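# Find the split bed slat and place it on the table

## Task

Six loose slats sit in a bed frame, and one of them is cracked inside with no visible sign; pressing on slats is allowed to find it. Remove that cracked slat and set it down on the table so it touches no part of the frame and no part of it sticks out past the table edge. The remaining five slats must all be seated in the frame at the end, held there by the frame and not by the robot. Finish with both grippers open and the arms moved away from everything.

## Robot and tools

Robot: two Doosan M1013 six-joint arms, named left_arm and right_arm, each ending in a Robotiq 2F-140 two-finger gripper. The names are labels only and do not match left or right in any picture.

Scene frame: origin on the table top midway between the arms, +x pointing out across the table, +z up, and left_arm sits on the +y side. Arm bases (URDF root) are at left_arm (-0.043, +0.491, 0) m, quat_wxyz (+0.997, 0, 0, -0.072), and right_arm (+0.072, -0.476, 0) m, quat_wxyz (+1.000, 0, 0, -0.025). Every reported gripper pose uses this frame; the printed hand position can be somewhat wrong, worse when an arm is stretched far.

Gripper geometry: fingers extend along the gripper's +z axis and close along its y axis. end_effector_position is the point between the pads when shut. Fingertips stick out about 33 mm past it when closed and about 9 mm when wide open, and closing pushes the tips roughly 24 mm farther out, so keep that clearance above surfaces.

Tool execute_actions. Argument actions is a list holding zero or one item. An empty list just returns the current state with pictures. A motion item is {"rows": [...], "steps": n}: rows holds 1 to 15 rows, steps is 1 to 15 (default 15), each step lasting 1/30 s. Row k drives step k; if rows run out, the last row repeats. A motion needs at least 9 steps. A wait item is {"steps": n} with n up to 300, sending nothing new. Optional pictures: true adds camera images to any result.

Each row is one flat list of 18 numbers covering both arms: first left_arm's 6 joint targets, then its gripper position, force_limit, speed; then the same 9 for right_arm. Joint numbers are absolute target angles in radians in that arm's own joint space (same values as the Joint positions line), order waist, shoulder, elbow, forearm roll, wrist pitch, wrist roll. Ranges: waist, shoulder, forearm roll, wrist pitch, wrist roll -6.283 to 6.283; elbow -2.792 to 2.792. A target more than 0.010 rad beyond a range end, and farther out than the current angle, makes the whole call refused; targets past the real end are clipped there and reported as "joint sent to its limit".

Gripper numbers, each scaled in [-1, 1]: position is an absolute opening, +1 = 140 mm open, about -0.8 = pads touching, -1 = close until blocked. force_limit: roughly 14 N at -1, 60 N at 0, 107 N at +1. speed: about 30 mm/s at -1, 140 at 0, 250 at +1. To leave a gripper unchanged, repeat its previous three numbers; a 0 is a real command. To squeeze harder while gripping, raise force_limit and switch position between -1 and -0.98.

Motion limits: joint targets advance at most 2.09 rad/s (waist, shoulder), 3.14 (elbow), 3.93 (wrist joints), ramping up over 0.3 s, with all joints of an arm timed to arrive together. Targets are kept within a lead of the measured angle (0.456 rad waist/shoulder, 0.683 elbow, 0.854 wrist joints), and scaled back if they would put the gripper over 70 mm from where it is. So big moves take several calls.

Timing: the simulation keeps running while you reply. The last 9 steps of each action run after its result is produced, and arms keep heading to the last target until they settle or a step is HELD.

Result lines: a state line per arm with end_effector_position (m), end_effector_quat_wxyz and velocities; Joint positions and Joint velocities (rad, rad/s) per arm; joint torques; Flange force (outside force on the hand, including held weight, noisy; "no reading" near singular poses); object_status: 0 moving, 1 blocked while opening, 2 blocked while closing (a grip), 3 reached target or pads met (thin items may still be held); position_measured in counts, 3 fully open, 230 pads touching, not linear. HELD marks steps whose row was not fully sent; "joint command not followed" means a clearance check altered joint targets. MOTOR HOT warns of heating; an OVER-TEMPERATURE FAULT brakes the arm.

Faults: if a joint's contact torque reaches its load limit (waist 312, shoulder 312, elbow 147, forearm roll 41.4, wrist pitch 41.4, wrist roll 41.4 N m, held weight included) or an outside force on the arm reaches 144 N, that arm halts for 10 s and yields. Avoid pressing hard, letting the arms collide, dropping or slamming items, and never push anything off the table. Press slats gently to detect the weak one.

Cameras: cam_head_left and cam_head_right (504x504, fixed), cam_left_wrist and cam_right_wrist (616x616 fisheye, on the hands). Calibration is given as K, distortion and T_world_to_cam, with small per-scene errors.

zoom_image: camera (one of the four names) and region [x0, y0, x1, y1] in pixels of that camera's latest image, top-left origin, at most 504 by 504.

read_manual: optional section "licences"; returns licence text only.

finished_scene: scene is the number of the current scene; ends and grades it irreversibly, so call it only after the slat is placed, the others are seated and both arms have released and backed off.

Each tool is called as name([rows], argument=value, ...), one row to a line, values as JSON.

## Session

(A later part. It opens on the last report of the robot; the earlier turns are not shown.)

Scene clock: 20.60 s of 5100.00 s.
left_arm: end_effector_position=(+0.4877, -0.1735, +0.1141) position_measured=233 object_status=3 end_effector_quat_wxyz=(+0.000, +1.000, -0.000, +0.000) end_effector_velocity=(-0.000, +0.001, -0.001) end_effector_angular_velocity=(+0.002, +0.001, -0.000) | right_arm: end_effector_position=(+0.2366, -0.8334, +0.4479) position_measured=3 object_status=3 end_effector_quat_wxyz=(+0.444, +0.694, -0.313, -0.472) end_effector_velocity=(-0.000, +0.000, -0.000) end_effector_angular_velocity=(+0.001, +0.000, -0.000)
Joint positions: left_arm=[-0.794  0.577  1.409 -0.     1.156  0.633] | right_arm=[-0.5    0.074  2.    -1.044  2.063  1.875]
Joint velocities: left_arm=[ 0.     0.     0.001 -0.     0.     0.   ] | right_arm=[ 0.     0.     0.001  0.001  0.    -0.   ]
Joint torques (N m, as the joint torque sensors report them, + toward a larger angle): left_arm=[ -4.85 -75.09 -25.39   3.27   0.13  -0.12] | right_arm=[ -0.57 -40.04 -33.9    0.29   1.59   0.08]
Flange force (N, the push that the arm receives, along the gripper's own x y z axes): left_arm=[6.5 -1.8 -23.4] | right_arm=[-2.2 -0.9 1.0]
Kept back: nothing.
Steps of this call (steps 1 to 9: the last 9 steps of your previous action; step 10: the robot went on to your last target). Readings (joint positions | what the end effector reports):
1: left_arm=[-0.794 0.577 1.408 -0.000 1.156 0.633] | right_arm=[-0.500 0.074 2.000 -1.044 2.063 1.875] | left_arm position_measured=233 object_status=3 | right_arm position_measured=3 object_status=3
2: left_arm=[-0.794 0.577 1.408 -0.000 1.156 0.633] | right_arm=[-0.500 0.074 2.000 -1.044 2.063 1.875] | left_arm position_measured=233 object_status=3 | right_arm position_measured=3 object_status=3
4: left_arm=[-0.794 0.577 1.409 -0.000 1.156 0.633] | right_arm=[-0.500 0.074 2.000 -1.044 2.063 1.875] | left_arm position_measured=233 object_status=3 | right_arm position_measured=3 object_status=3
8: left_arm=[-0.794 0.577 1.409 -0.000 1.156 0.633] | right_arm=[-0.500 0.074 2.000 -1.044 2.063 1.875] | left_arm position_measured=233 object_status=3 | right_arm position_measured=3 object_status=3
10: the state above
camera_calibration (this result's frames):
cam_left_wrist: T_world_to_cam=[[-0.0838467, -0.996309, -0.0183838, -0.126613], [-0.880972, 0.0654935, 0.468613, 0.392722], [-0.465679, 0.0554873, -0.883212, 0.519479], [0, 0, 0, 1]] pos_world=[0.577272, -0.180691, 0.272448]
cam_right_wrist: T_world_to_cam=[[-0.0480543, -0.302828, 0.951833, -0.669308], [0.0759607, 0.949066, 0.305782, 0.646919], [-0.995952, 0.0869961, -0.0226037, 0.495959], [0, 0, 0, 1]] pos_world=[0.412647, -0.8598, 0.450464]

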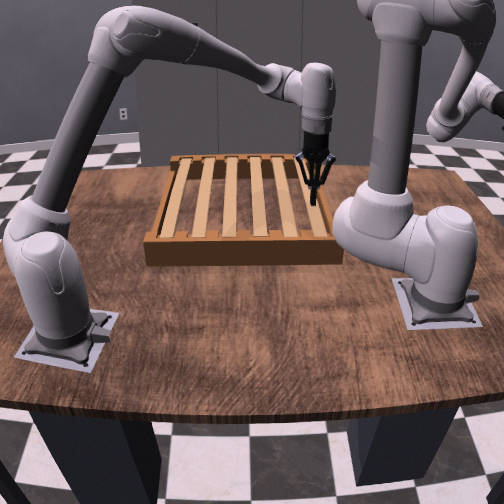

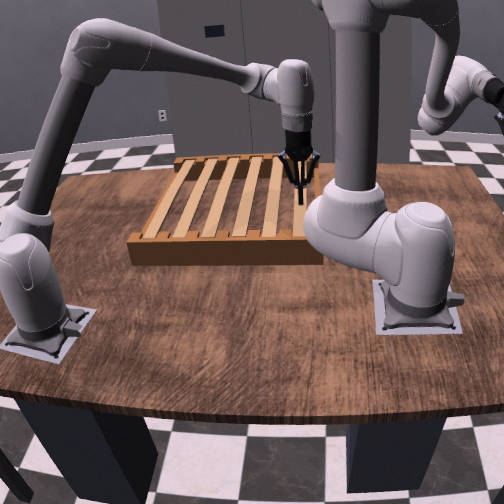

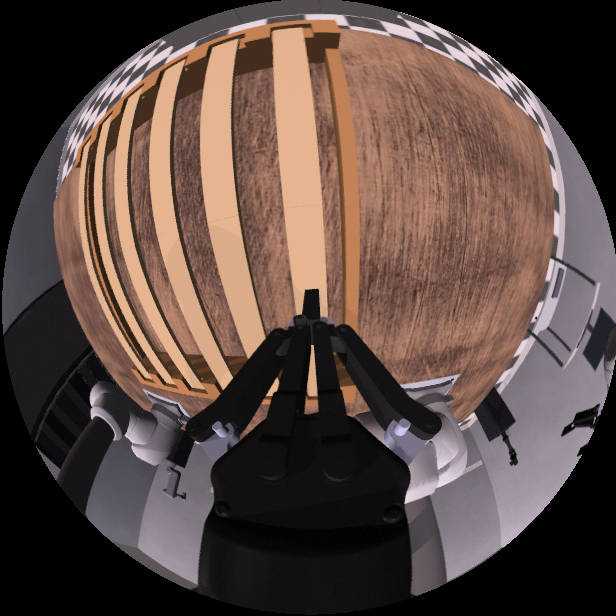

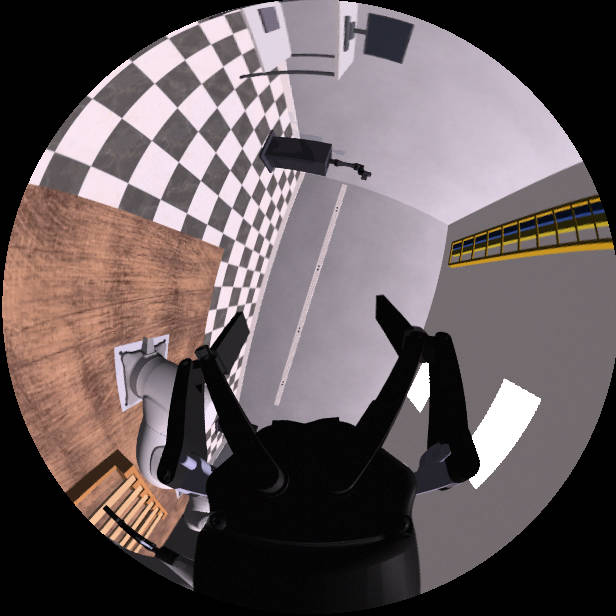

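execute_actions([
  {"rows":[[-0.794,0.5641,1.3897,0,1.1878,0.633,-1,0,0,-0.5,0.074,2.0,-1.044,2.063,1.875,1,0,0]],"steps":9},
])

execute_actions([
  {"rows":[[-0.567,0.4785,1.527,0,1.1361,0.86,-1,0,0,-0.5,0.074,2.0,-1.044,2.063,1.875,1,0,0]]},
])

execute_actions([
  {"steps":18},
])

execute_actions([
  {"rows":[[-0.567,0.4946,1.5472,0,1.0998,0.86,-1,0,0,-0.5,0.074,2.0,-1.044,2.063,1.875,1,0,0]]},
])

execute_actions([
  {"steps":10},
])

execute_actions([
  {"rows":[[-0.567,0.4974,1.5508,0,1.0934,0.86,-1,0,0,-0.5,0.074,2.0,-1.044,2.063,1.875,1,0,0]]},
])

execute_actions([
  {"steps":10},
], pictures=true)

Scene clock: 21.37 s of 5100.00 s.
left_arm: end_effector_position=(+0.4876, -0.1735, +0.1140) position_measured=233 object_status=3 end_effector_quat_wxyz=(+0.000, +1.000, -0.000, -0.000) end_effector_velocity=(-0.000, +0.000, -0.000) end_effector_angular_velocity=(+0.000, +0.000, +0.000) | right_arm: end_effector_position=(+0.2366, -0.8334, +0.4479) position_measured=3 object_status=3 end_effector_quat_wxyz=(+0.444, +0.694, -0.313, -0.472) end_effector_velocity=(+0.000, -0.000, +0.000) end_effector_angular_velocity=(-0.001, -0.000, -0.000)
Joint positions: left_arm=[-0.794  0.577  1.409 -0.     1.156  0.633] | right_arm=[-0.5    0.074  2.    -1.044  2.063  1.875]
Joint velocities: left_arm=[-0.    -0.     0.001 -0.    -0.    -0.   ] | right_arm=[-0.001 -0.    -0.001 -0.001 -0.    -0.   ]
Joint torques (N m, as the joint torque sensors report them, + toward a larger angle): left_arm=[ -5.04 -75.42 -24.82   3.05   0.55  -0.07] | right_arm=[ -0.89 -39.37 -33.49   0.33   1.61  -0.03]
Flange force (N, the push that the arm receives, along the gripper's own x y z axes): left_arm=[7.4 -0.8 -23.2] | right_arm=[-3.1 -0.1 0.5]
Kept back: the last 9 steps of this action.
Steps of this call (steps 1 to 15: the robot went on to your last target; steps 16 to 23: nothing new was sent). Readings (joint positions | what the end effector reports):
1: left_arm=[-0.794 0.577 1.409 -0.000 1.156 0.633] | right_arm=[-0.500 0.074 2.000 -1.044 2.063 1.875] | left_arm position_measured=233 object_status=3 | right_arm position_measured=3 object_status=3
2: left_arm=[-0.794 0.577 1.409 -0.000 1.156 0.633] | right_arm=[-0.500 0.074 2.000 -1.044 2.063 1.875] | left_arm position_measured=233 object_status=3 | right_arm position_measured=3 object_status=3
4: left_arm=[-0.794 0.577 1.409 -0.000 1.156 0.633] | right_arm=[-0.500 0.074 2.000 -1.044 2.063 1.875] | left_arm position_measured=233 object_status=3 | right_arm position_measured=3 object_status=3
8: left_arm=[-0.794 0.577 1.409 -0.000 1.156 0.633] | right_arm=[-0.500 0.074 2.000 -1.044 2.063 1.875] | left_arm position_measured=233 object_status=3 | right_arm position_measured=3 object_status=3
23: the state above

Scene clock: 21.87 s of 5100.00 s.
left_arm: end_effector_position=(+0.5185, -0.1272, +0.1350) position_measured=233 object_status=3 end_effector_quat_wxyz=(+0.000, +1.000, +0.000, +0.000) end_effector_velocity=(+0.207, +0.340, +0.002) end_effector_angular_velocity=(+0.001, +0.001, +0.001) | right_arm: end_effector_position=(+0.2366, -0.8334, +0.4479) position_measured=3 object_status=3 end_effector_quat_wxyz=(+0.444, +0.694, -0.313, -0.472) end_effector_velocity=(-0.000, -0.000, +0.000) end_effector_angular_velocity=(-0.001, +0.001, +0.001)
Joint positions: left_arm=[-0.731  0.541  1.428 -0.     1.172  0.696] | right_arm=[-0.5    0.074  2.    -1.044  2.063  1.875]
Joint velocities: left_arm=[ 0.451 -0.17   0.271 -0.    -0.1    0.45 ] | right_arm=[ 0.     0.     0.    -0.001 -0.    -0.   ]
Joint torques (N m, as the joint torque sensors report them, + toward a larger angle): left_arm=[-11.57 -81.58 -35.64   3.27   0.48  -0.08] | right_arm=[ -0.71 -39.74 -33.54   0.23   1.57   0.08]
Flange force (N, the push that the arm receives, along the gripper's own x y z axes): left_arm=[-1.8 -2.1 -3.3] | right_arm=[-2.6 -0.7 0.7]
Steps of this call (steps 1 to 9: the last 9 steps of your previous action; steps 10 to 15: the first 6 steps of this action). Readings (joint positions | what the end effector reports):
10: left_arm=[-0.794 0.565 1.391 -0.000 1.187 0.633] | right_arm=[-0.500 0.074 2.000 -1.044 2.063 1.875] | left_arm position_measured=233 object_status=3 | right_arm position_measured=3 object_status=3
11: left_arm=[-0.791 0.563 1.392 -0.000 1.186 0.635] | right_arm=[-0.500 0.074 2.000 -1.044 2.063 1.875] | left_arm position_measured=233 object_status=3 | right_arm position_measured=3 object_status=3
13: left_arm=[-0.765 0.553 1.409 -0.000 1.179 0.663] | right_arm=[-0.500 0.074 2.000 -1.044 2.063 1.875] | left_arm position_measured=233 object_status=3 | right_arm position_measured=3 object_status=3
15: the state above

Scene clock: 22.47 s of 5100.00 s.
left_arm: end_effector_position=(+0.5800, -0.0001, +0.1349) position_measured=233 object_status=3 end_effector_quat_wxyz=(-0.000, +1.000, -0.000, -0.000) end_effector_velocity=(+0.003, +0.006, -0.000) end_effector_angular_velocity=(-0.000, -0.000, +0.001) | right_arm: end_effector_position=(+0.2366, -0.8334, +0.4479) position_measured=3 object_status=3 end_effector_quat_wxyz=(+0.444, +0.694, -0.313, -0.472) end_effector_velocity=(-0.000, +0.000, -0.000) end_effector_angular_velocity=(+0.000, -0.001, -0.001)
Joint positions: left_arm=[-0.568  0.479  1.527 -0.     1.136  0.859] | right_arm=[-0.5    0.074  2.    -1.044  2.063  1.875]
Joint velocities: left_arm=[ 0.008 -0.002  0.004  0.    -0.002  0.007] | right_arm=[-0.     0.    -0.001  0.001 -0.     0.   ]
Joint torques (N m, as the joint torque sensors report them, + toward a larger angle): left_arm=[ -4.89 -86.84 -32.96   3.58   0.54   0.03] | right_arm=[ -0.23 -39.04 -33.72   0.31   1.51   0.02]
Flange force (N, the push that the arm receives, along the gripper's own x y z axes): left_arm=[14.1 4.1 -2.4] | right_arm=[-3.3 0.2 1.9]
Kept back: nothing.
Steps of this call (steps 1 to 9: the last 9 steps of your previous action; steps 10 to 18: the robot went on to your last target). Readings (joint positions | what the end effector reports):
1: left_arm=[-0.716 0.535 1.437 -0.000 1.169 0.711] | right_arm=[-0.500 0.074 2.000 -1.044 2.063 1.875] | left_arm position_measured=233 object_status=3 | right_arm position_measured=3 object_status=3
2: left_arm=[-0.701 0.529 1.446 -0.000 1.166 0.726] | right_arm=[-0.500 0.074 2.000 -1.044 2.063 1.875] | left_arm position_measured=233 object_status=3 | right_arm position_measured=3 object_status=3
4: left_arm=[-0.671 0.518 1.464 -0.000 1.159 0.756] | right_arm=[-0.500 0.074 2.000 -1.044 2.063 1.875] | left_arm position_measured=233 object_status=3 | right_arm position_measured=3 object_status=3
8: left_arm=[-0.610 0.495 1.501 -0.000 1.146 0.817] | right_arm=[-0.500 0.074 2.000 -1.044 2.063 1.875] | left_arm position_measured=233 object_status=3 | right_arm position_measured=3 object_status=3
18: the state above

Scene clock: 22.67 s of 5100.00 s.
left_arm: end_effector_position=(+0.5801, +0.0004, +0.1156) position_measured=233 object_status=3 end_effector_quat_wxyz=(-0.000, +1.000, -0.000, -0.000) end_effector_velocity=(+0.002, -0.001, -0.043) end_effector_angular_velocity=(-0.004, -0.005, +0.000) | right_arm: end_effector_position=(+0.2366, -0.8334, +0.4479) position_measured=3 object_status=3 end_effector_quat_wxyz=(+0.444, +0.694, -0.313, -0.472) end_effector_velocity=(-0.001, +0.000, -0.001) end_effector_angular_velocity=(+0.002, +0.002, -0.001)
Joint positions: left_arm=[-0.567  0.492  1.544  0.     1.106  0.86 ] | right_arm=[-0.5    0.074  2.    -1.044  2.063  1.875]
Joint velocities: left_arm=[ 0.001  0.032  0.036 -0.    -0.075  0.   ] | right_arm=[-0.001  0.     0.003  0.    -0.    -0.001]
Joint torques (N m, as the joint torque sensors report them, + toward a larger angle): left_arm=[ -1.79 -93.91 -37.4    3.85  -0.13  -0.33] | right_arm=[ -0.59 -39.78 -33.63   0.28   1.52  -0.02]
Flange force (N, the push that the arm receives, along the gripper's own x y z axes): left_arm=[8.1 3.0 -2.5] | right_arm=[-2.4 -0.7 1.0]
Steps of this call (steps 1 to 6: the first 6 steps of this action). Readings (joint positions | what the end effector reports):
1: left_arm=[-0.567 0.479 1.527 -0.000 1.136 0.860] | right_arm=[-0.500 0.074 2.000 -1.044 2.063 1.875] | left_arm position_measured=233 object_status=3 | right_arm position_measured=3 object_status=3
2: left_arm=[-0.567 0.480 1.529 0.000 1.131 0.860] | right_arm=[-0.500 0.074 2.000 -1.044 2.063 1.875] | left_arm position_measured=233 object_status=3 | right_arm position_measured=3 object_status=3
4: left_arm=[-0.567 0.488 1.540 0.000 1.114 0.860] | right_arm=[-0.500 0.074 2.000 -1.044 2.063 1.875] | left_arm position_measured=233 object_status=3 | right_arm position_measured=3 object_status=3
6: the state above

Scene clock: 23.00 s of 5100.00 s.
left_arm: end_effector_position=(+0.5802, +0.0004, +0.1121) position_measured=233 object_status=3 end_effector_quat_wxyz=(+0.000, +1.000, -0.000, +0.000) end_effector_velocity=(+0.000, -0.001, +0.000) end_effector_angular_velocity=(-0.001, -0.001, -0.002) | right_arm: end_effector_position=(+0.2366, -0.8334, +0.4479) position_measured=3 object_status=3 end_effector_quat_wxyz=(+0.444, +0.694, -0.313, -0.472) end_effector_velocity=(-0.000, +0.000, -0.000) end_effector_angular_velocity=(+0.001, +0.000, +0.000)
Joint positions: left_arm=[-0.567  0.495  1.547  0.     1.1    0.86 ] | right_arm=[-0.5    0.074  2.    -1.044  2.063  1.875]
Joint velocities: left_arm=[-0.001  0.001 -0.001  0.    -0.001  0.   ] | right_arm=[ 0.     0.     0.001  0.001 -0.    -0.   ]
Joint torques (N m, as the joint torque sensors report them, + toward a larger angle): left_arm=[ -4.51 -83.14 -33.34   3.23   0.    -0.09] | right_arm=[  0.52 -40.06 -33.37   0.31   1.53   0.15]
Flange force (N, the push that the arm receives, along the gripper's own x y z axes): left_arm=[6.9 -1.8 -5.9] | right_arm=[-0.9 0.8 1.6]
Kept back: nothing.
Steps of this call (steps 1 to 9: the last 9 steps of your previous action; step 10: the robot went on to your last target). Readings (joint positions | what the end effector reports):
1: left_arm=[-0.567 0.493 1.545 0.000 1.104 0.860] | right_arm=[-0.500 0.074 2.000 -1.044 2.063 1.875] | left_arm position_measured=233 object_status=3 | right_arm position_measured=3 object_status=3
2: left_arm=[-0.567 0.493 1.546 0.000 1.102 0.860] | right_arm=[-0.500 0.074 2.000 -1.044 2.063 1.875] | left_arm position_measured=233 object_status=3 | right_arm position_measured=3 object_status=3
4: left_arm=[-0.567 0.494 1.547 0.000 1.101 0.860] | right_arm=[-0.500 0.074 2.000 -1.044 2.063 1.875] | left_arm position_measured=233 object_status=3 | right_arm position_measured=3 object_status=3
8: left_arm=[-0.567 0.494 1.547 0.000 1.100 0.860] | right_arm=[-0.500 0.074 2.000 -1.044 2.063 1.875] | left_arm position_measured=233 object_status=3 | right_arm position_measured=3 object_status=3
10: the state above

Scene clock: 23.20 s of 5100.00 s.
left_arm: end_effector_position=(+0.5801, +0.0004, +0.1087) position_measured=233 object_status=3 end_effector_quat_wxyz=(+0.000, +1.000, -0.000, +0.000) end_effector_velocity=(+0.001, -0.000, -0.007) end_effector_angular_velocity=(-0.001, -0.001, -0.000) | right_arm: end_effector_position=(+0.2366, -0.8334, +0.4479) position_measured=3 object_status=3 end_effector_quat_wxyz=(+0.444, +0.694, -0.313, -0.472) end_effector_velocity=(-0.000, -0.000, -0.000) end_effector_angular_velocity=(-0.000, -0.001, -0.000)
Joint positions: left_arm=[-0.567  0.497  1.55  -0.     1.094  0.86 ] | right_arm=[-0.5    0.074  2.    -1.044  2.063  1.875]
Joint velocities: left_arm=[ 0.     0.005  0.006  0.    -0.013  0.001] | right_arm=[-0.     0.    -0.     0.    -0.     0.001]
Joint torques (N m, as the joint torque sensors report them, + toward a larger angle): left_arm=[ -5.   -79.86 -30.32   3.19   0.65  -0.1 ] | right_arm=[ -0.61 -39.86 -33.28   0.23   1.62  -0.04]
Flange force (N, the push that the arm receives, along the gripper's own x y z axes): left_arm=[8.5 -1.7 -10.2] | right_arm=[-2.1 -0.3 0.2]
Steps of this call (steps 1 to 6: the first 6 steps of this action). Readings (joint positions | what the end effector reports):
1: left_arm=[-0.567 0.495 1.547 0.000 1.100 0.860] | right_arm=[-0.500 0.074 2.000 -1.044 2.063 1.875] | left_arm position_measured=233 object_status=3 | right_arm position_measured=3 object_status=3
2: left_arm=[-0.567 0.495 1.548 0.000 1.098 0.860] | right_arm=[-0.500 0.074 2.000 -1.044 2.063 1.875] | left_arm position_measured=233 object_status=3 | right_arm position_measured=3 object_status=3
4: left_arm=[-0.567 0.496 1.549 -0.000 1.096 0.860] | right_arm=[-0.500 0.074 2.000 -1.044 2.063 1.875] | left_arm position_measured=233 object_status=3 | right_arm position_measured=3 object_status=3
6: the state above

Scene clock: 23.53 s of 5100.00 s.
left_arm: end_effector_position=(+0.5801, +0.0004, +0.1080) position_measured=233 object_status=3 end_effector_quat_wxyz=(+0.000, +1.000, -0.000, +0.000) end_effector_velocity=(+0.000, +0.002, -0.000) end_effector_angular_velocity=(+0.000, +0.001, +0.001) | right_arm: end_effector_position=(+0.2366, -0.8334, +0.4479) position_measured=3 object_status=3 end_effector_quat_wxyz=(+0.444, +0.694, -0.313, -0.472) end_effector_velocity=(-0.000, -0.000, +0.000) end_effector_angular_velocity=(+0.001, +0.000, +0.000)
Joint positions: left_arm=[-0.567  0.497  1.551 -0.     1.093  0.86 ] | right_arm=[-0.5    0.074  2.    -1.044  2.063  1.875]
Joint velocities: left_arm=[ 0.002 -0.     0.001  0.    -0.     0.001] | right_arm=[-0.     0.     0.    -0.     0.    -0.001]
Joint torques (N m, as the joint torque sensors report them, + toward a larger angle): left_arm=[ -5.05 -78.98 -29.76   3.49   1.17  -0.24] | right_arm=[ -0.64 -40.01 -33.96   0.24   1.49  -0.01]
Flange force (N, the push that the arm receives, along the gripper's own x y z axes): left_arm=[8.4 -2.9 -9.8] | right_arm=[-2.2 -1.0 1.0]
Kept back: nothing.
Steps of this call (steps 1 to 9: the last 9 steps of your previous action; step 10: the robot went on to your last target). Readings (joint positions | what the end effector reports):
1: left_arm=[-0.567 0.497 1.550 -0.000 1.094 0.860] | right_arm=[-0.500 0.074 2.000 -1.044 2.063 1.875] | left_arm position_measured=233 object_status=3 | right_arm position_measured=3 object_status=3
2: left_arm=[-0.567 0.497 1.550 -0.000 1.094 0.860] | right_arm=[-0.500 0.074 2.000 -1.044 2.063 1.875] | left_arm position_measured=233 object_status=3 | right_arm position_measured=3 object_status=3
4: left_arm=[-0.567 0.497 1.551 -0.000 1.094 0.860] | right_arm=[-0.500 0.074 2.000 -1.044 2.063 1.875] | left_arm position_measured=233 object_status=3 | right_arm position_measured=3 object_status=3
8: left_arm=[-0.567 0.497 1.551 -0.000 1.093 0.860] | right_arm=[-0.500 0.074 2.000 -1.044 2.063 1.875] | left_arm position_measured=233 object_status=3 | right_arm position_measured=3 object_status=3
10: the state above
camera_calibration (this result's frames):
cam_left_wrist: T_world_to_cam=[[-0.0838472, -0.996308, -0.0184358, 0.0543728], [-0.880952, 0.0654671, 0.468655, 0.465576], [-0.465718, 0.0555365, -0.883189, 0.547508], [0, 0, 0, 1]] pos_world=[0.669694, -0.00671452, 0.266361]
cam_right_wrist: T_world_to_cam=[[-0.0480543, -0.302828, 0.951833, -0.669308], [0.0759608, 0.949066, 0.305782, 0.646918], [-0.995952, 0.0869961, -0.0226037, 0.495959], [0, 0, 0, 1]] pos_world=[0.412648, -0.8598, 0.450464]

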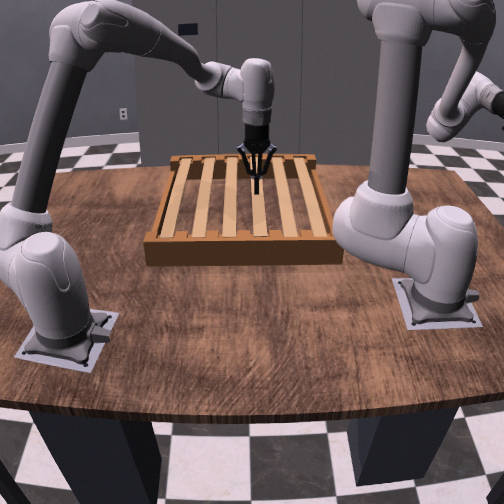

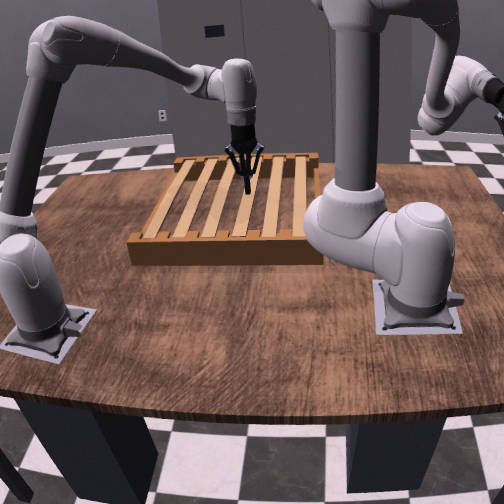

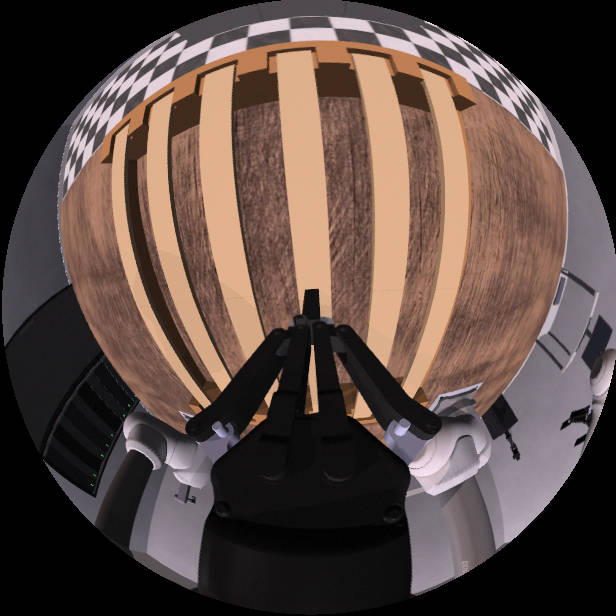

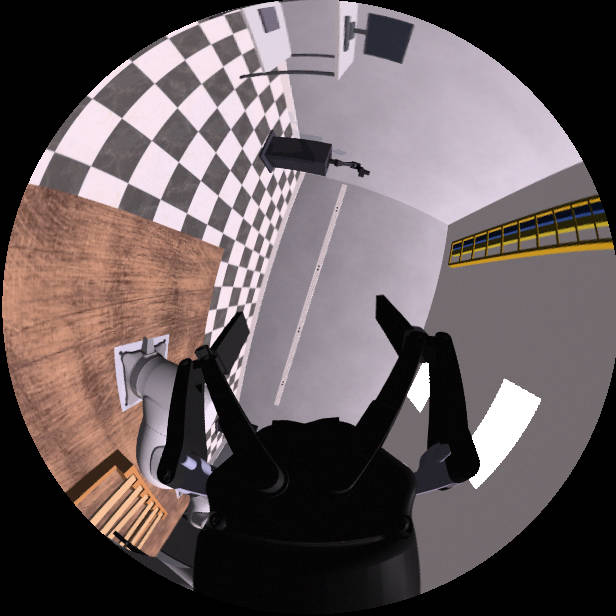

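execute_actions([
  {"rows":[[-0.569,0.4785,1.527,0,1.1361,0.86,-1,0,0,-0.5,0.074,2.0,-1.044,2.063,1.875,1,0,0],[-0.569,0.4785,1.527,0,1.1361,0.86,-1,0,0,-0.5,0.074,2.0,-1.044,2.063,1.875,1,0,0],[-0.569,0.4785,1.527,0,1.1361,0.86,-1,0,0,-0.5,0.074,2.0,-1.044,2.063,1.875,1,0,0],[-0.569,0.4785,1.527,0,1.1361,0.86,0.1,0,1,-0.5,0.074,2.0,-1.044,2.063,1.875,1,0,0]]},
])

execute_actions([
  {"rows":[[-0.569,0.5051,1.5604,0,1.0761,0.86,0.1,0,1,-0.5,0.074,2.0,-1.044,2.063,1.875,1,0,0]]},
])

execute_actions([
  {"rows":[[-0.569,0.5051,1.5604,0,1.0761,0.86,-1,0,0,-0.5,0.074,2.0,-1.044,2.063,1.875,1,0,0]]},
])

execute_actions([
  {"rows":[[-0.569,0.433,1.465,0,1.2436,0.86,-1,0,0,-0.5,0.074,2.0,-1.044,2.063,1.875,1,0,0]]},
])

execute_actions([
  {"steps":10},
], pictures=true)

Scene clock: 24.80 s of 5100.00 s.
left_arm: end_effector_position=(+0.5794, -0.0006, +0.1305) position_measured=223 object_status=0 end_effector_quat_wxyz=(-0.000, +1.000, -0.001, -0.000) end_effector_velocity=(-0.003, -0.001, +0.055) end_effector_angular_velocity=(+0.002, +0.003, -0.003) | right_arm: end_effector_position=(+0.2366, -0.8334, +0.4479) position_measured=3 object_status=3 end_effector_quat_wxyz=(+0.444, +0.694, -0.313, -0.472) end_effector_velocity=(+0.000, -0.000, +0.000) end_effector_angular_velocity=(-0.000, -0.002, -0.001)
Joint positions: left_arm=[-0.569  0.482  1.531 -0.     1.129  0.86 ] | right_arm=[-0.5    0.074  2.    -1.044  2.063  1.875]
Joint velocities: left_arm=[-0.004 -0.038 -0.048  0.     0.09  -0.001] | right_arm=[-0.     0.    -0.001  0.001 -0.     0.001]
Joint torques (N m, as the joint torque sensors report them, + toward a larger angle): left_arm=[ -6.6  -73.91 -31.43   3.05   0.03  -0.27] | right_arm=[ -0.36 -39.72 -33.83   0.24   1.67   0.08]
Flange force (N, the push that the arm receives, along the gripper's own x y z axes): left_arm=[6.8 -6.2 -3.6] | right_arm=[-2.2 -0.2 1.5]
Steps of this call (steps 1 to 15: the robot went on to your last target; steps 16 to 32: nothing new was sent; steps 33 to 38: the first 6 steps of this action). Readings (joint positions | what the end effector reports):
33: left_arm=[-0.567 0.497 1.551 -0.000 1.093 0.860] | right_arm=[-0.500 0.074 2.000 -1.044 2.063 1.875] | left_arm position_measured=233 object_status=3 | right_arm position_measured=3 object_status=3
34: left_arm=[-0.567 0.496 1.549 -0.000 1.099 0.860] | right_arm=[-0.500 0.074 2.000 -1.044 2.063 1.875] | left_arm position_measured=233 object_status=3 | right_arm position_measured=3 object_status=3
36: left_arm=[-0.568 0.486 1.537 -0.000 1.119 0.860] | right_arm=[-0.500 0.074 2.000 -1.044 2.063 1.875] | left_arm position_measured=233 object_status=0 | right_arm position_measured=3 object_status=3
38: the state above

Scene clock: 25.30 s of 5100.00 s.
left_arm: end_effector_position=(+0.5789, -0.0006, +0.1032) position_measured=117 object_status=3 end_effector_quat_wxyz=(-0.000, +1.000, -0.001, -0.000) end_effector_velocity=(-0.000, +0.001, -0.083) end_effector_angular_velocity=(-0.003, -0.004, -0.001) | right_arm: end_effector_position=(+0.2366, -0.8334, +0.4479) position_measured=3 object_status=3 end_effector_quat_wxyz=(+0.444, +0.694, -0.313, -0.472) end_effector_velocity=(+0.001, +0.000, +0.000) end_effector_angular_velocity=(-0.000, +0.000, +0.002)
Joint positions: left_arm=[-0.569  0.501  1.555  0.     1.086  0.86 ] | right_arm=[-0.5    0.074  2.    -1.044  2.063  1.875]
Joint velocities: left_arm=[ 0.001  0.059  0.074 -0.    -0.138  0.001] | right_arm=[ 0.002  0.    -0.    -0.001  0.    -0.001]
Joint torques (N m, as the joint torque sensors report them, + toward a larger angle): left_arm=[  -2.55 -100.56  -40.27    4.51    0.32   -0.15] | right_arm=[ -0.5  -40.36 -33.79   0.29   1.61   0.21]
Flange force (N, the push that the arm receives, along the gripper's own x y z axes): left_arm=[6.6 -0.3 -5.0] | right_arm=[-1.6 -0.3 0.5]
Steps of this call (steps 1 to 9: the last 9 steps of your previous action; steps 10 to 15: the first 6 steps of this action). Readings (joint positions | what the end effector reports):
10: left_arm=[-0.569 0.479 1.527 -0.000 1.136 0.860] | right_arm=[-0.500 0.074 2.000 -1.044 2.063 1.875] | left_arm position_measured=117 object_status=0 | right_arm position_measured=3 object_status=3
11: left_arm=[-0.569 0.480 1.529 0.000 1.132 0.860] | right_arm=[-0.500 0.074 2.000 -1.044 2.063 1.875] | left_arm position_measured=117 object_status=0 | right_arm position_measured=3 object_status=3
13: left_arm=[-0.569 0.493 1.546 0.000 1.103 0.860] | right_arm=[-0.500 0.074 2.000 -1.044 2.063 1.875] | left_arm position_measured=117 object_status=3 | right_arm position_measured=3 object_status=3
15: the state above

Scene clock: 25.80 s of 5100.00 s.
left_arm: end_effector_position=(+0.5788, -0.0006, +0.0972) position_measured=149 object_status=0 end_effector_quat_wxyz=(+0.000, +1.000, -0.001, +0.000) end_effector_velocity=(+0.001, +0.000, -0.000) end_effector_angular_velocity=(-0.001, -0.001, +0.001) | right_arm: end_effector_position=(+0.2366, -0.8334, +0.4479) position_measured=3 object_status=3 end_effector_quat_wxyz=(+0.444, +0.694, -0.313, -0.472) end_effector_velocity=(+0.000, +0.000, -0.000) end_effector_angular_velocity=(+0.001, +0.001, +0.001)
Joint positions: left_arm=[-0.569  0.505  1.56  -0.     1.076  0.86 ] | right_arm=[-0.5    0.074  2.    -1.044  2.063  1.875]
Joint velocities: left_arm=[ 0.001  0.    -0.001 -0.    -0.001 -0.   ] | right_arm=[ 0.001  0.     0.    -0.     0.    -0.001]
Joint torques (N m, as the joint torque sensors report them, + toward a larger angle): left_arm=[ -4.98 -84.25 -34.4    3.47   0.11  -0.07] | right_arm=[  0.45 -40.35 -33.32   0.25   1.53   0.06]
Flange force (N, the push that the arm receives, along the gripper's own x y z axes): left_arm=[5.5 -4.3 -3.7] | right_arm=[-0.4 0.4 1.2]
Steps of this call (steps 1 to 9: the last 9 steps of your previous action; steps 10 to 15: the first 6 steps of this action). Readings (joint positions | what the end effector reports):
10: left_arm=[-0.569 0.505 1.560 0.000 1.076 0.860] | right_arm=[-0.500 0.074 2.000 -1.044 2.063 1.875] | left_arm position_measured=117 object_status=0 | right_arm position_measured=3 object_status=3
11: left_arm=[-0.569 0.505 1.560 0.000 1.076 0.860] | right_arm=[-0.500 0.074 2.000 -1.044 2.063 1.875] | left_arm position_measured=119 object_status=0 | right_arm position_measured=3 object_status=3
13: left_arm=[-0.569 0.505 1.560 -0.000 1.076 0.860] | right_arm=[-0.500 0.074 2.000 -1.044 2.063 1.875] | left_arm position_measured=134 object_status=0 | right_arm position_measured=3 object_status=3
15: the state above

Scene clock: 26.30 s of 5100.00 s.
left_arm: end_effector_position=(+0.5793, -0.0010, +0.1568) position_measured=177 object_status=2 end_effector_quat_wxyz=(+0.000, +1.000, -0.001, +0.000) end_effector_velocity=(-0.012, +0.014, +0.386) end_effector_angular_velocity=(+0.011, +0.012, +0.004) | right_arm: end_effector_position=(+0.2366, -0.8334, +0.4479) position_measured=3 object_status=3 end_effector_quat_wxyz=(+0.444, +0.694, -0.313, -0.472) end_effector_velocity=(-0.001, +0.000, -0.001) end_effector_angular_velocity=(+0.001, +0.001, -0.001)
Joint positions: left_arm=[-0.569  0.464  1.506 -0.     1.171  0.86 ] | right_arm=[-0.5    0.074  2.    -1.044  2.063  1.875]
Joint velocities: left_arm=[ 0.004 -0.262 -0.345 -0.     0.624 -0.   ] | right_arm=[-0.    -0.     0.001  0.001 -0.     0.   ]
Joint torques (N m, as the joint torque sensors report them, + toward a larger angle): left_arm=[ -4.12 -71.71 -29.74   3.11   0.35  -0.15] | right_arm=[ -0.61 -40.28 -33.69   0.3    1.4   -0.12]
Flange force (N, the push that the arm receives, along the gripper's own x y z axes): left_arm=[7.7 -1.0 1.6] | right_arm=[-2.0 -1.1 0.1]
Steps of this call (steps 1 to 9: the last 9 steps of your previous action; steps 10 to 15: the first 6 steps of this action). Readings (joint positions | what the end effector reports):
10: left_arm=[-0.569 0.505 1.560 -0.000 1.076 0.860] | right_arm=[-0.500 0.074 2.000 -1.044 2.063 1.875] | left_arm position_measured=177 object_status=2 | right_arm position_measured=3 object_status=3
11: left_arm=[-0.569 0.504 1.559 -0.000 1.080 0.860] | right_arm=[-0.500 0.074 2.000 -1.044 2.063 1.875] | left_arm position_measured=177 object_status=2 | right_arm position_measured=3 object_status=3
13: left_arm=[-0.569 0.485 1.534 -0.000 1.124 0.860] | right_arm=[-0.500 0.074 2.000 -1.044 2.063 1.875] | left_arm position_measured=177 object_status=2 | right_arm position_measured=3 object_status=3
15: the state above

Scene clock: 26.63 s of 5100.00 s.
left_arm: end_effector_position=(+0.5769, +0.0010, +0.2023) position_measured=177 object_status=2 end_effector_quat_wxyz=(-0.000, +1.000, -0.001, -0.000) end_effector_velocity=(-0.000, +0.000, +0.010) end_effector_angular_velocity=(-0.001, -0.002, +0.000) | right_arm: end_effector_position=(+0.2366, -0.8334, +0.4479) position_measured=3 object_status=3 end_effector_quat_wxyz=(+0.444, +0.694, -0.313, -0.472) end_effector_velocity=(+0.000, +0.000, -0.000) end_effector_angular_velocity=(-0.000, -0.000, +0.000)
Joint positions: left_arm=[-0.569  0.434  1.466 -0.     1.243  0.86 ] | right_arm=[-0.5    0.074  2.    -1.044  2.063  1.875]
Joint velocities: left_arm=[-0.    -0.007 -0.009  0.001  0.013 -0.001] | right_arm=[ 0.     0.     0.     0.    -0.     0.001]
Joint torques (N m, as the joint torque sensors report them, + toward a larger angle): left_arm=[ -4.37 -81.54 -37.06   3.72   0.19  -0.07] | right_arm=[ -0.4  -40.66 -33.62   0.4    1.57   0.04]
Flange force (N, the push that the arm receives, along the gripper's own x y z axes): left_arm=[6.4 -2.4 -2.2] | right_arm=[-1.0 -0.6 0.3]
Kept back: nothing.
Steps of this call (steps 1 to 9: the last 9 steps of your previous action; step 10: the robot went on to your last target). Readings (joint positions | what the end effector reports):
1: left_arm=[-0.569 0.456 1.495 -0.000 1.191 0.860] | right_arm=[-0.500 0.074 2.000 -1.044 2.063 1.875] | left_arm position_measured=177 object_status=2 | right_arm position_measured=3 object_status=3
2: left_arm=[-0.569 0.448 1.485 -0.000 1.208 0.860] | right_arm=[-0.500 0.074 2.000 -1.044 2.063 1.875] | left_arm position_measured=177 object_status=2 | right_arm position_measured=3 object_status=3
4: left_arm=[-0.569 0.439 1.472 -0.000 1.230 0.860] | right_arm=[-0.500 0.074 2.000 -1.044 2.063 1.875] | left_arm position_measured=177 object_status=2 | right_arm position_measured=3 object_status=3
8: left_arm=[-0.569 0.434 1.467 -0.000 1.241 0.860] | right_arm=[-0.500 0.074 2.000 -1.044 2.063 1.875] | left_arm position_measured=177 object_status=2 | right_arm position_measured=3 object_status=3
10: the state above
camera_calibration (this result's frames):
cam_left_wrist: T_world_to_cam=[[-0.0858659, -0.996134, -0.0185528, 0.0576125], [-0.880734, 0.0671868, 0.468822, 0.418449], [-0.465763, 0.056596, -0.883098, 0.629256], [0, 0, 0, 1]] pos_world=[0.666573, -0.00633779, 0.360585]
cam_right_wrist: T_world_to_cam=[[-0.0480541, -0.302828, 0.951833, -0.669308], [0.0759608, 0.949066, 0.305782, 0.646918], [-0.995952, 0.0869961, -0.0226035, 0.495958], [0, 0, 0, 1]] pos_world=[0.412647, -0.8598, 0.450463]

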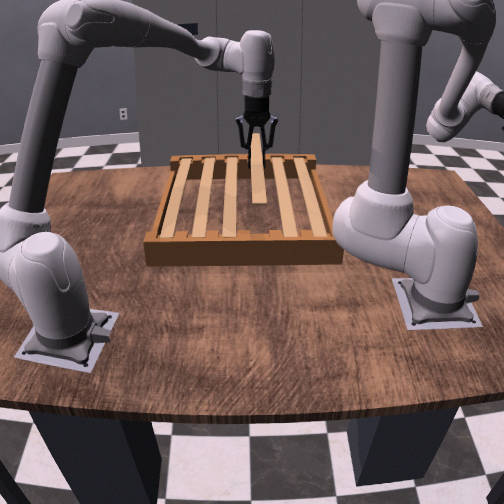

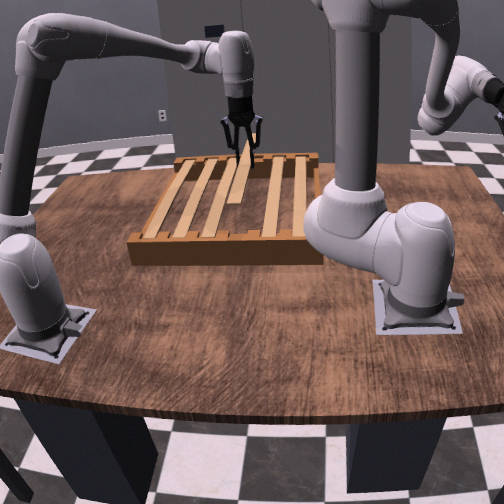

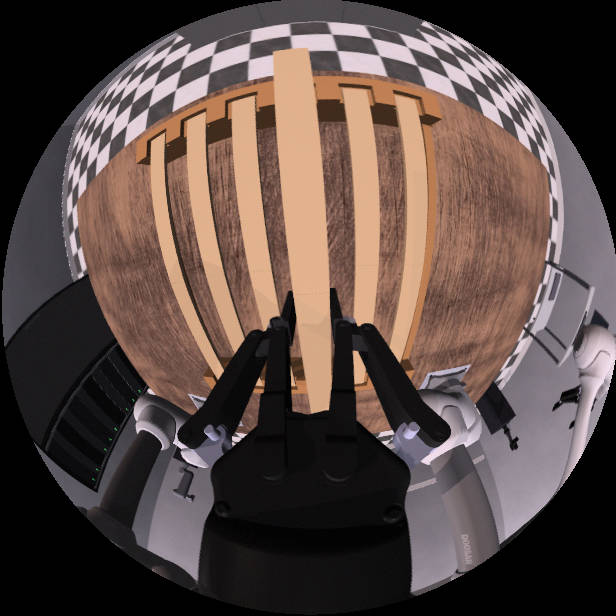

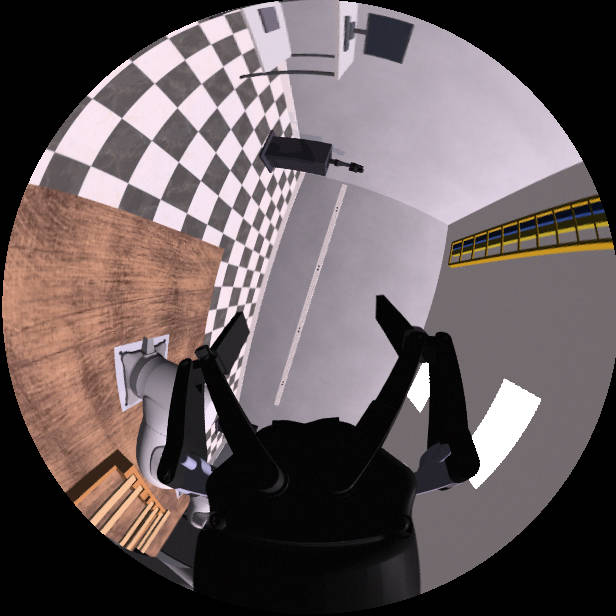

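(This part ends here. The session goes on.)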